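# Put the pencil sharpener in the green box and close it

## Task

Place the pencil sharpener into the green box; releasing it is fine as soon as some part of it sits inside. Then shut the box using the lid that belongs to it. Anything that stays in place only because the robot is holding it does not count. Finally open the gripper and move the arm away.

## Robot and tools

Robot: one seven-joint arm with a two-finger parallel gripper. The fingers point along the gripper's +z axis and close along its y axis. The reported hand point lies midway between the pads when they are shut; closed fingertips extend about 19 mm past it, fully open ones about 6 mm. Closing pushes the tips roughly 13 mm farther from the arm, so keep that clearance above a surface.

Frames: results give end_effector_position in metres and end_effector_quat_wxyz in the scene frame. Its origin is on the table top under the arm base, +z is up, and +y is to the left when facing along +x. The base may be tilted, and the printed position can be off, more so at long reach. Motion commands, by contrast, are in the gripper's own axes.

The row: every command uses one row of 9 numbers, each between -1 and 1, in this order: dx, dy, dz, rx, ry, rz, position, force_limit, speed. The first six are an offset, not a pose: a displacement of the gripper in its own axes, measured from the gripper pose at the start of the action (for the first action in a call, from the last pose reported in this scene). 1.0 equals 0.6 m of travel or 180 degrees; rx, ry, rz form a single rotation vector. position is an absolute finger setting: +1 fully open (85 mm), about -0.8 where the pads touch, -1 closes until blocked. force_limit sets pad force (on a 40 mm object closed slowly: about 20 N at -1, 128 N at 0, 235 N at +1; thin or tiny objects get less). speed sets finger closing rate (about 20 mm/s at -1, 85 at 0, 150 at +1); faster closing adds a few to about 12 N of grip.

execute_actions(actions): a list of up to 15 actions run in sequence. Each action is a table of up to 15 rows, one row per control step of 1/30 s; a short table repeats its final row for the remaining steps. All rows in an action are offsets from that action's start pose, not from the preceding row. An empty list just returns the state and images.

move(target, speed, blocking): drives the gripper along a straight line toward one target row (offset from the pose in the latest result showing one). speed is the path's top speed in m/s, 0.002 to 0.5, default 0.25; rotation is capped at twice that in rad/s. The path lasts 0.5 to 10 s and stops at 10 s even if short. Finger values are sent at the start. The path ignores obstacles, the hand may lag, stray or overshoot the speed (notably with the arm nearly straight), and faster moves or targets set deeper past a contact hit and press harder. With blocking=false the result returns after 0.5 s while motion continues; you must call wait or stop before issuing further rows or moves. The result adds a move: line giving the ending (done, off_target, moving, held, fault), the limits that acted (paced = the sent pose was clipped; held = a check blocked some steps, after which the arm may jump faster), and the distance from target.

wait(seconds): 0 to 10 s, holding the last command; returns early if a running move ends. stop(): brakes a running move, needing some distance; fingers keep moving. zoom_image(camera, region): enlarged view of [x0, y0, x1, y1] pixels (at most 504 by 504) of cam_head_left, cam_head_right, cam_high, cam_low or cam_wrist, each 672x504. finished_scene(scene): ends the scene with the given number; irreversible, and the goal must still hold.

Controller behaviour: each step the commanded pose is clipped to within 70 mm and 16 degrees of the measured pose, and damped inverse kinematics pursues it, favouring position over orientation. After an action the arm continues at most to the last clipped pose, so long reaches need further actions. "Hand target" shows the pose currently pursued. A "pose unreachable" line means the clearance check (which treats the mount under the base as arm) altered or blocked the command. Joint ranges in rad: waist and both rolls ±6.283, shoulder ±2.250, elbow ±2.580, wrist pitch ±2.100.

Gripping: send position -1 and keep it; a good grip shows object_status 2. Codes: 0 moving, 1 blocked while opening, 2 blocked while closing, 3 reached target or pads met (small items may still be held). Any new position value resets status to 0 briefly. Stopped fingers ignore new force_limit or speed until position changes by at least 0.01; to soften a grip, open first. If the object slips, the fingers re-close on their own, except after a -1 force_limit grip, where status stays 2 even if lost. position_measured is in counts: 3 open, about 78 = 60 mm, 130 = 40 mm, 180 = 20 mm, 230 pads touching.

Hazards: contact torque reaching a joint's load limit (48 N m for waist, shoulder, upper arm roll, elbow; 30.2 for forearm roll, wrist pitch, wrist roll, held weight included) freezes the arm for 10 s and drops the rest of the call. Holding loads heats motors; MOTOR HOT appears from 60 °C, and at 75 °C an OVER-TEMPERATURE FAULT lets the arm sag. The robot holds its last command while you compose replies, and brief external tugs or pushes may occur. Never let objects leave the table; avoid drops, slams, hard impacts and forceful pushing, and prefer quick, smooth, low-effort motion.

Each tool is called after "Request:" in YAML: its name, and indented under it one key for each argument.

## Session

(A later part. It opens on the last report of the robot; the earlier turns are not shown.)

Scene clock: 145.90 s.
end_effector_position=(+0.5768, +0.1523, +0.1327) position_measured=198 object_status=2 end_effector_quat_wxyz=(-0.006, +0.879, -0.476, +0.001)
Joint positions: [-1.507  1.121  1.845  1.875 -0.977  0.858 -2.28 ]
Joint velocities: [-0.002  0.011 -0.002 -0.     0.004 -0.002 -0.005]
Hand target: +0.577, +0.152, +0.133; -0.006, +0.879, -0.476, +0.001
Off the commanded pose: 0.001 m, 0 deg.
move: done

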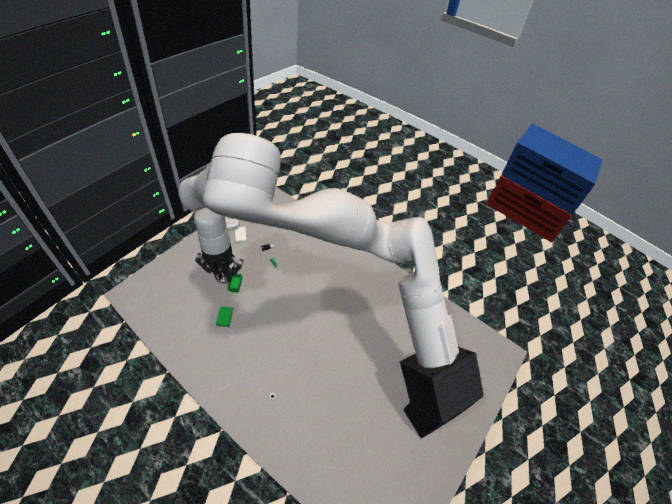

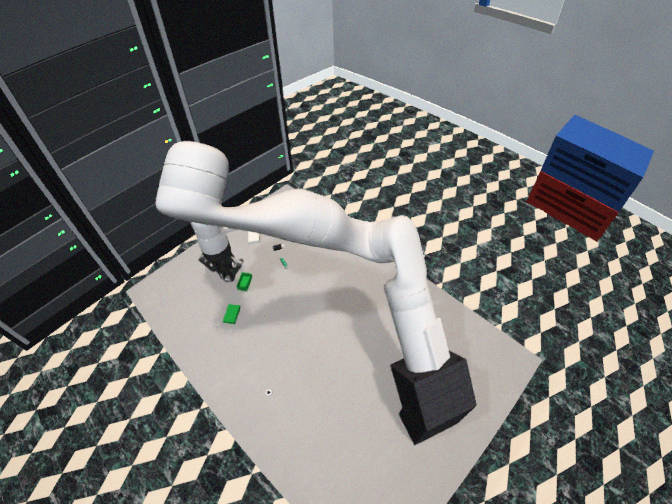

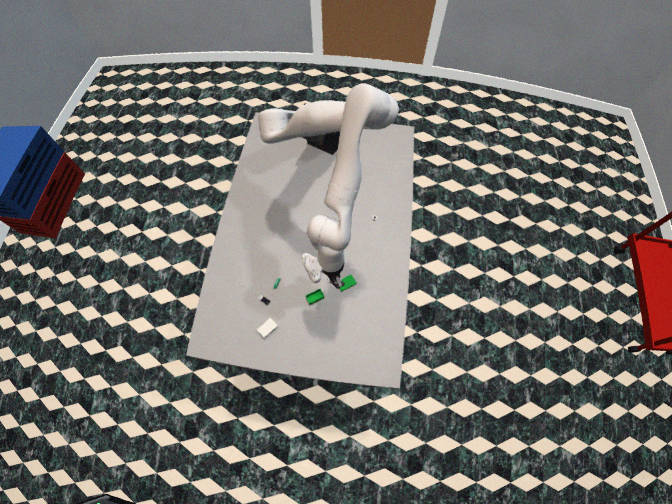

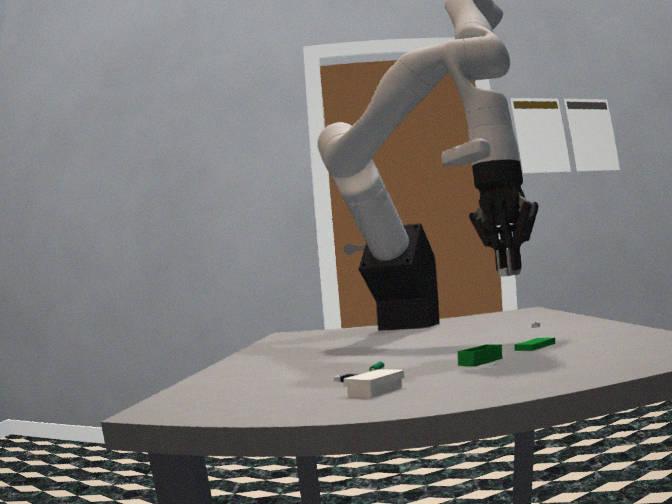

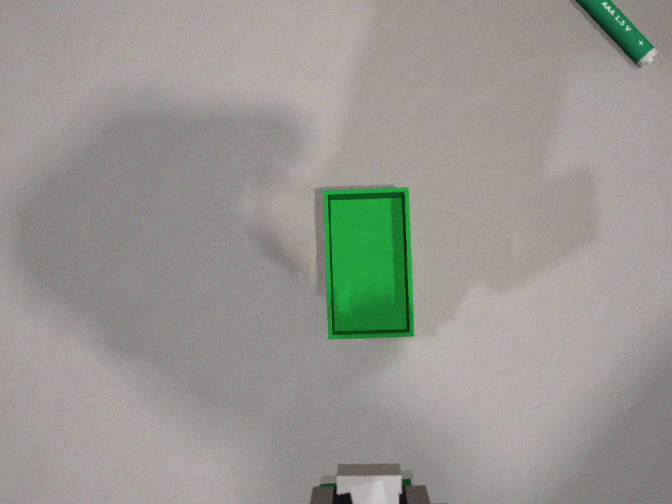

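Request:
move:
  target: [0.115,0,0.1,0,0,0,-1,-0.3,-0.3]
  speed: 0.1

Request:
move:
  target: [0,0,0.06,0,0,0,-1,-0.3,-0.3]
  speed: 0.04

Request:
zoom_image:
  camera: "cam_low"
  region: [400, 270, 560, 390]

Scene clock: 154.73 s.
end_effector_position=(+0.6148, +0.0953, +0.0723) position_measured=198 object_status=2 end_effector_quat_wxyz=(-0.006, +0.879, -0.476, +0.001)
Joint positions: [-1.299  1.015  1.73   1.856 -1.054  0.734 -2.087]
Joint velocities: [ 0.008 -0.004  0.    -0.     0.001  0.001 -0.   ]
Hand target: +0.615, +0.095, +0.072; -0.006, +0.879, -0.476, +0.001
Off the commanded pose: 0.000 m, 0 deg.
move: done

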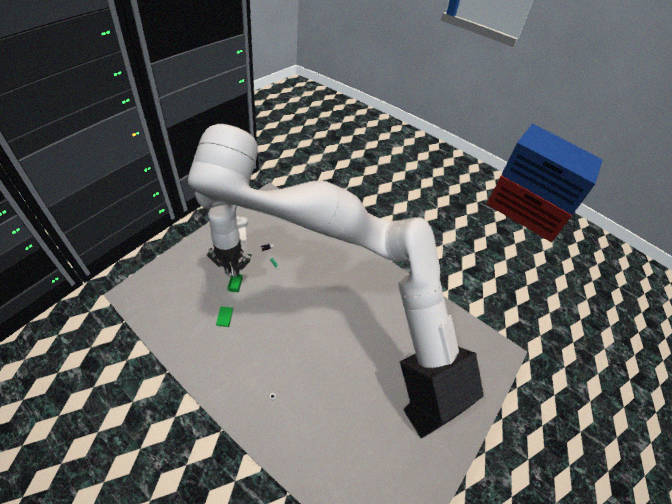

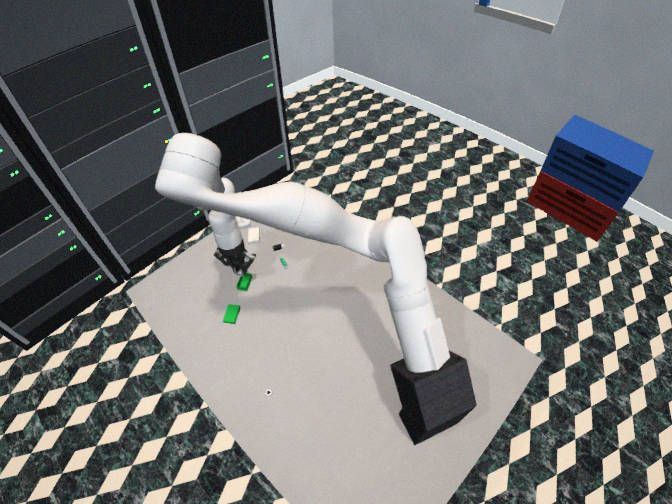

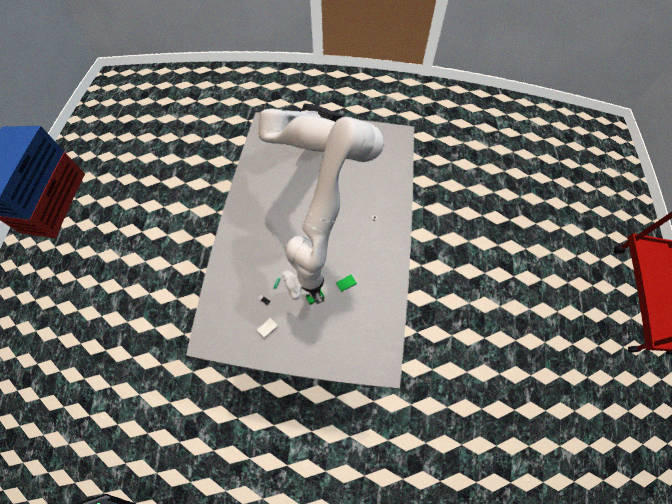

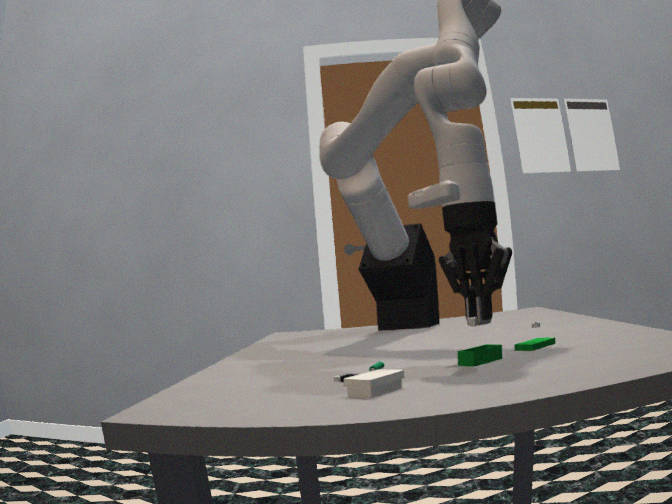

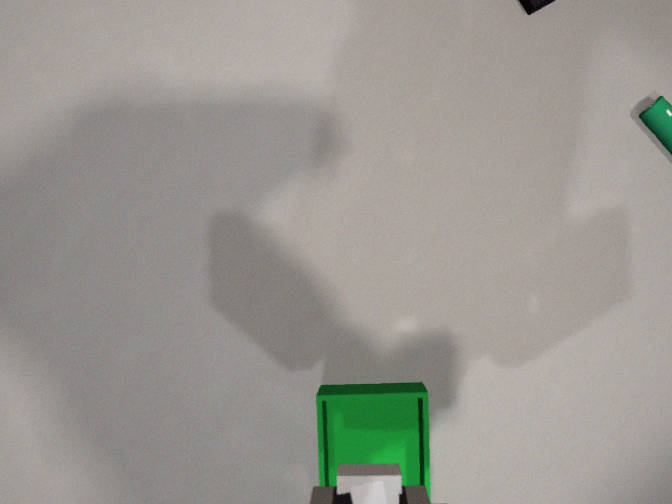

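Scene clock: 155.93 s.
end_effector_position=(+0.6177, +0.0974, +0.0385) position_measured=198 object_status=2 end_effector_quat_wxyz=(-0.009, +0.880, -0.476, +0.003)
Joint positions: [-1.224  1.023  1.643  1.845 -1.124  0.669 -2.038]
Joint velocities: [ 0.001  0.    -0.001 -0.001 -0.003  0.003  0.002]
Hand target: +0.615, +0.096, +0.036; -0.006, +0.879, -0.476, +0.001
Off the commanded pose: 0.004 m, 0 deg.
move: off_target

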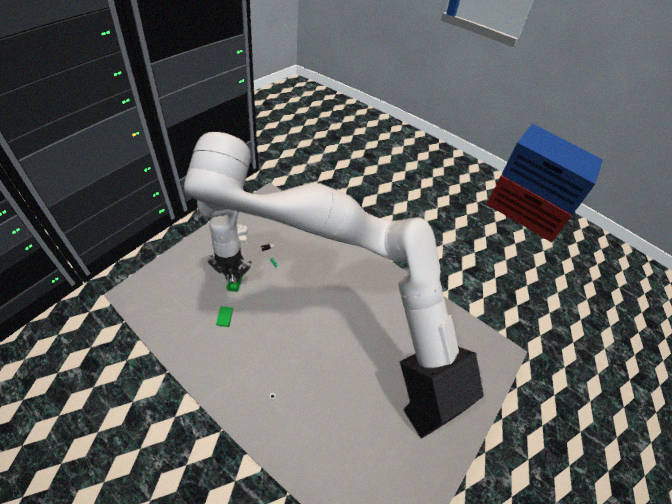

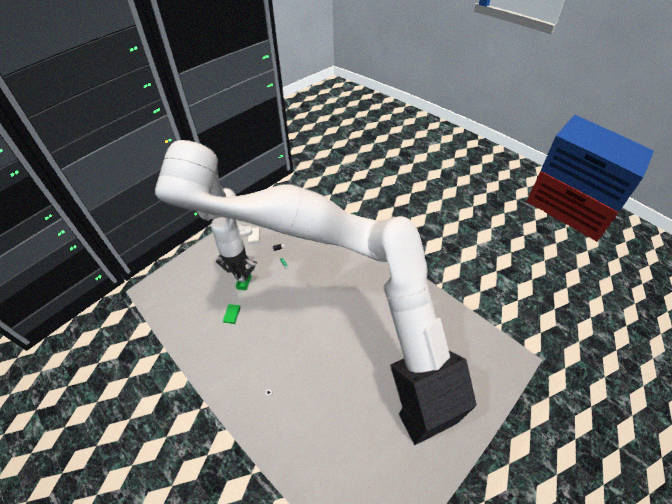

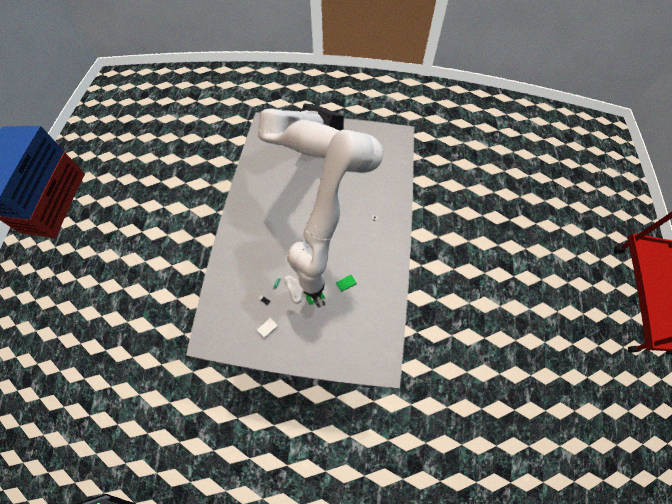

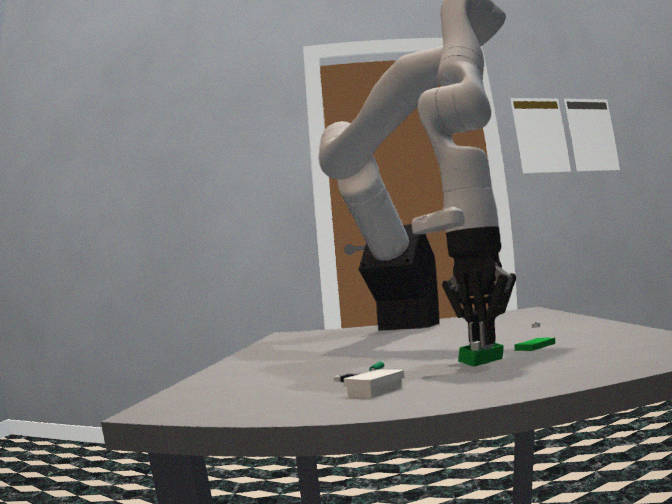

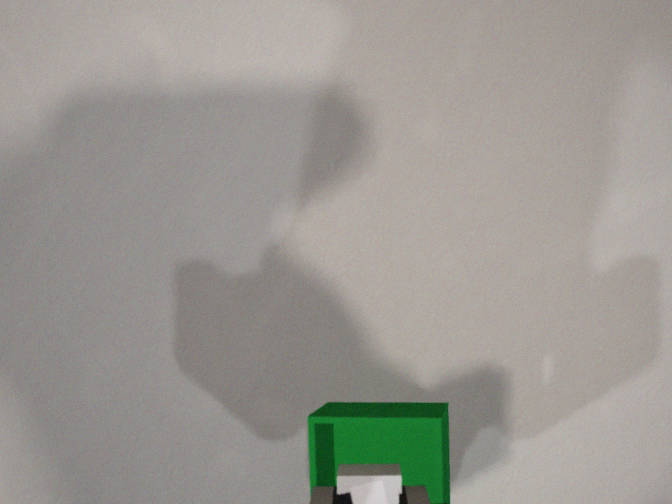

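Region (400, 270, 560, 390) of cam_low's 672x504 image, scaled by 3.150, with more detail than that image has; it fills the top 378 rows of this view, and the rest is white.

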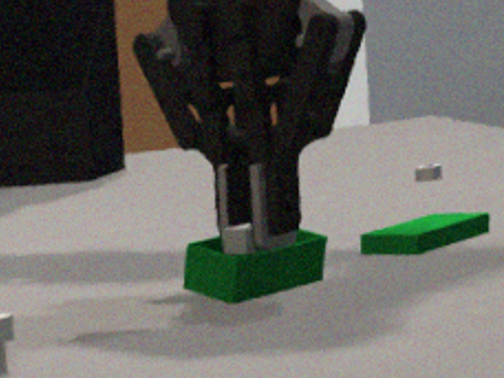

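Request:
execute_actions:
  actions:
    - [[0.004,-0.004,-0.007,0,0,0,-1,-0.3,-0.3]]
    - [[0,0,0,0,0,0,-0.3,-0.3,-0.6]]
    - [[0,0,0,0,0,0,-0.3,-0.3,-0.6]]
    - [[0,0,0,0,0,0,-0.3,-0.3,-0.6]]

Request:
move:
  target: [-0.1,0,-0.15,0,0,0,1,0,0]
  speed: 0.1

Scene clock: 162.90 s.
end_effector_position=(+0.6210, +0.0967, +0.0428) position_measured=167 object_status=3 end_effector_quat_wxyz=(-0.009, +0.880, -0.476, +0.003)
Joint positions: [-1.227  1.021  1.655  1.837 -1.111  0.682 -2.048]
Joint velocities: [-0.     0.     0.001  0.     0.    -0.001 -0.001]
Hand target: +0.621, +0.097, +0.043; -0.009, +0.880, -0.476, +0.003
Off the commanded pose: 0.000 m, 0 deg.

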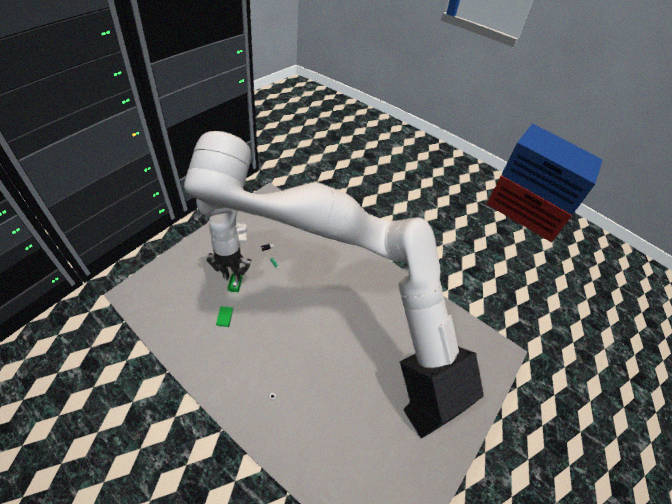

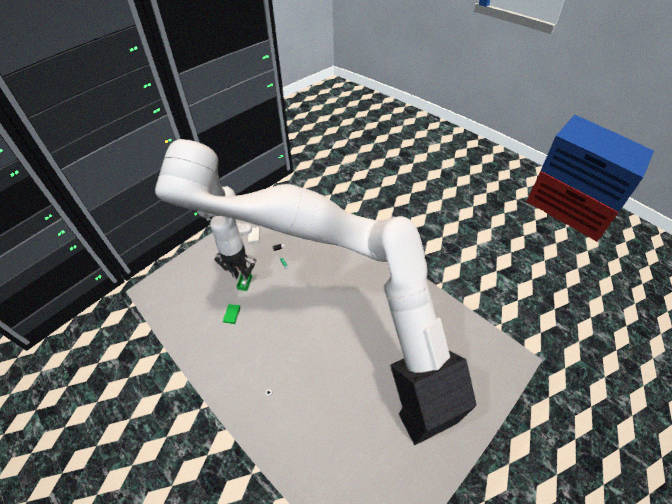

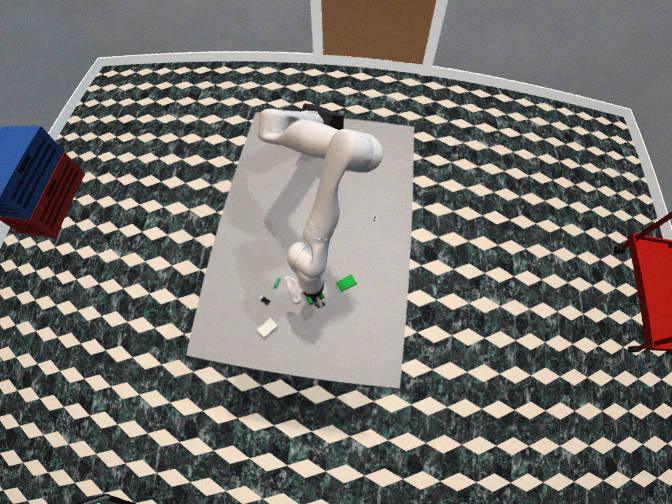

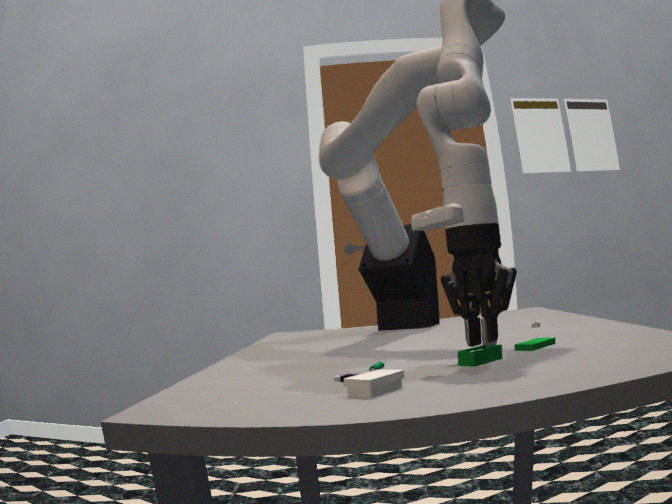

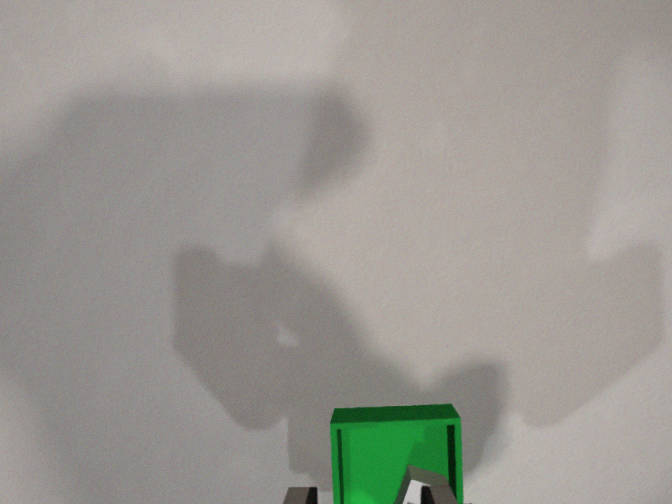

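Scene clock: 164.37 s.
end_effector_position=(+0.5871, +0.1457, +0.1332) position_measured=3 object_status=3 end_effector_quat_wxyz=(-0.010, +0.879, -0.476, +0.002)
Joint positions: [-1.493  1.099  1.848  1.863 -0.971  0.852 -2.264]
Joint velocities: [-0.004  0.001  0.    -0.002  0.    -0.    -0.   ]
Hand target: +0.587, +0.146, +0.133; -0.010, +0.880, -0.476, +0.002
Off the commanded pose: 0.000 m, 0 deg.
move: done

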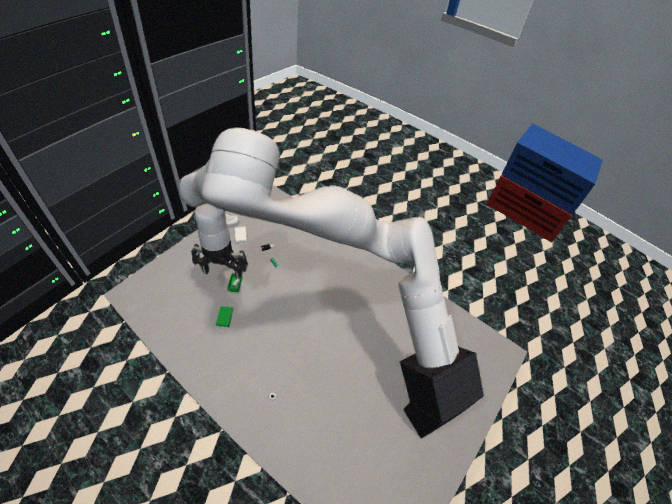

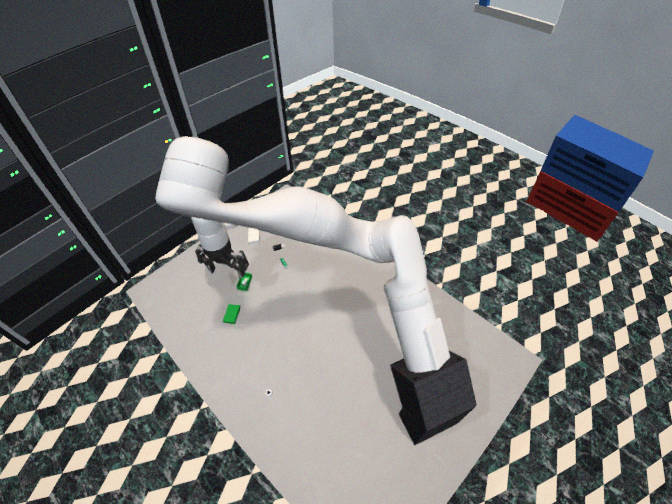

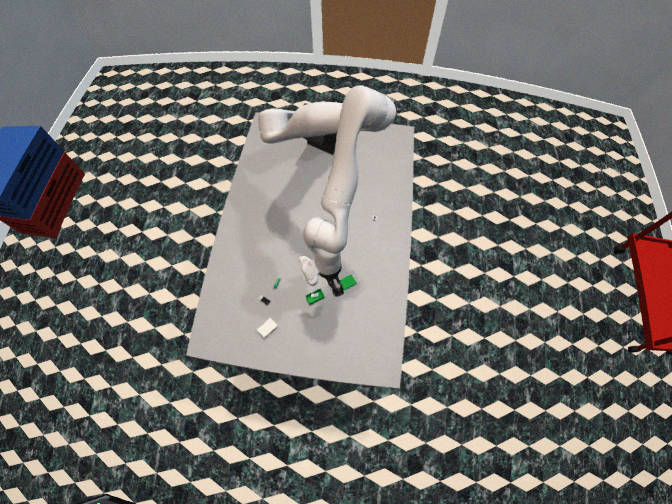

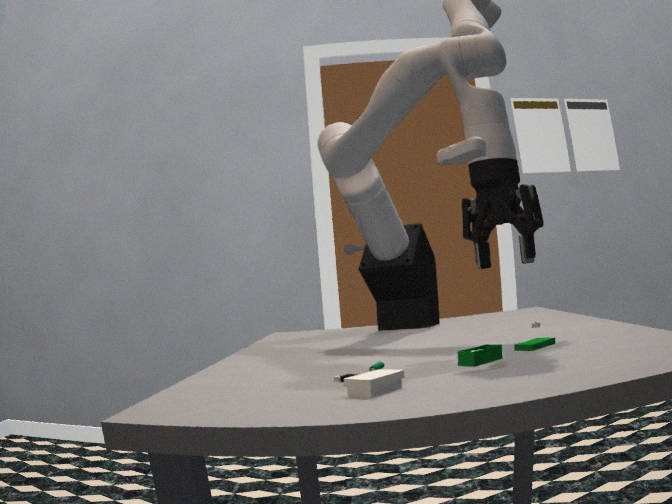

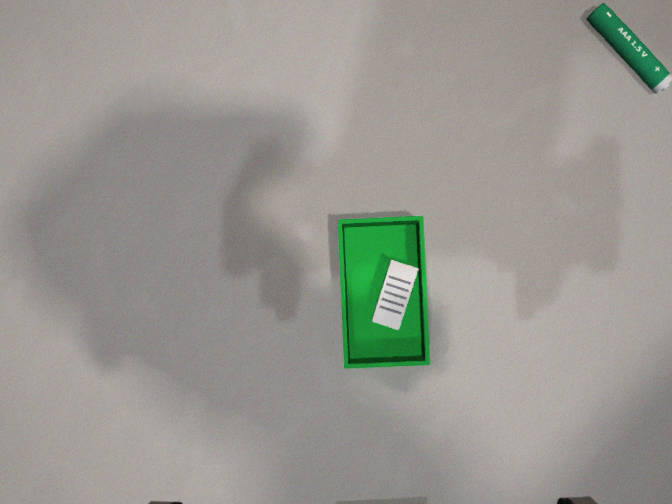

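Request:
move:
  target: [-0.188,0.01,0,0,0,0,1,0,0]
  speed: 0.15

Scene clock: 171.03 s.
end_effector_position=(+0.5202, +0.2368, +0.1338) position_measured=3 object_status=3 end_effector_quat_wxyz=(-0.010, +0.879, -0.476, +0.002)
Joint positions: [-1.615  1.296  1.787  1.86  -1.022  0.896 -2.479]
Joint velocities: [-0.003  0.007 -0.001 -0.001  0.002 -0.    -0.001]
Hand target: +0.520, +0.237, +0.134; -0.010, +0.879, -0.476, +0.002
Off the commanded pose: 0.000 m, 0 deg.
move: done

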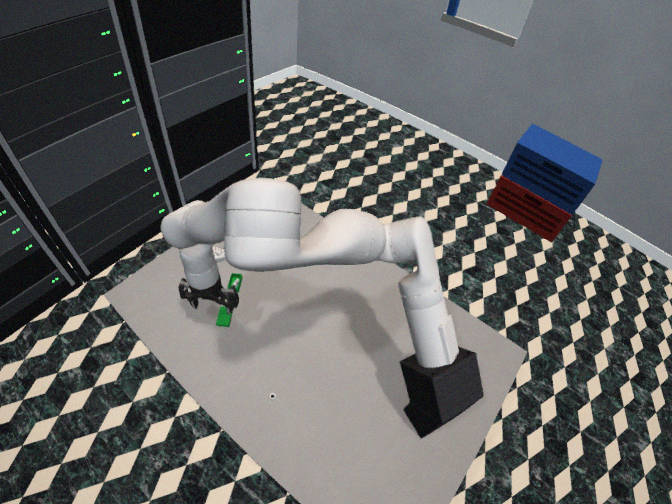

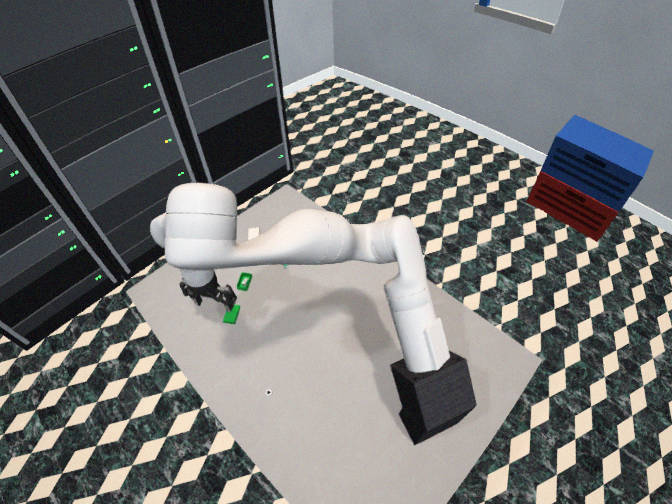

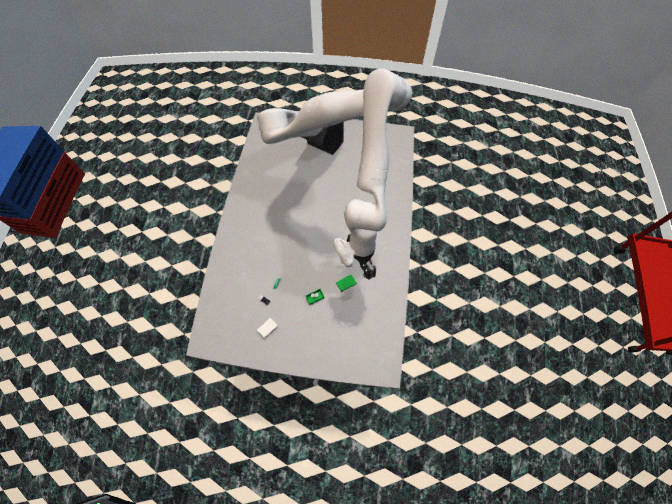

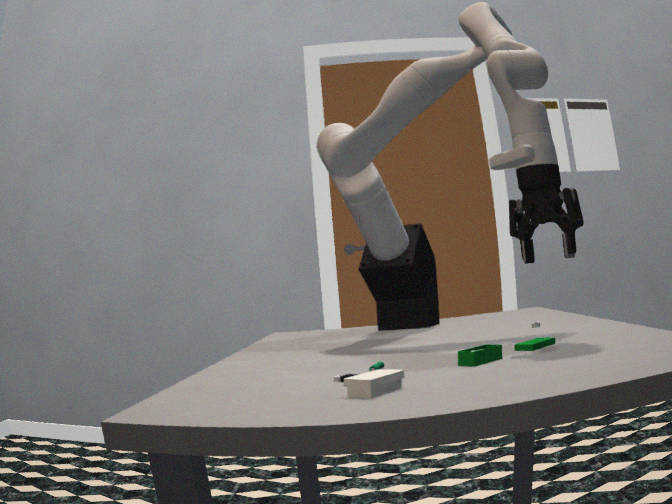

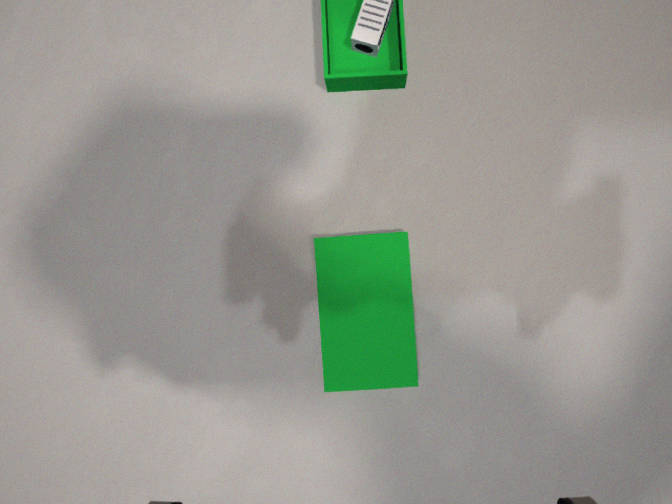

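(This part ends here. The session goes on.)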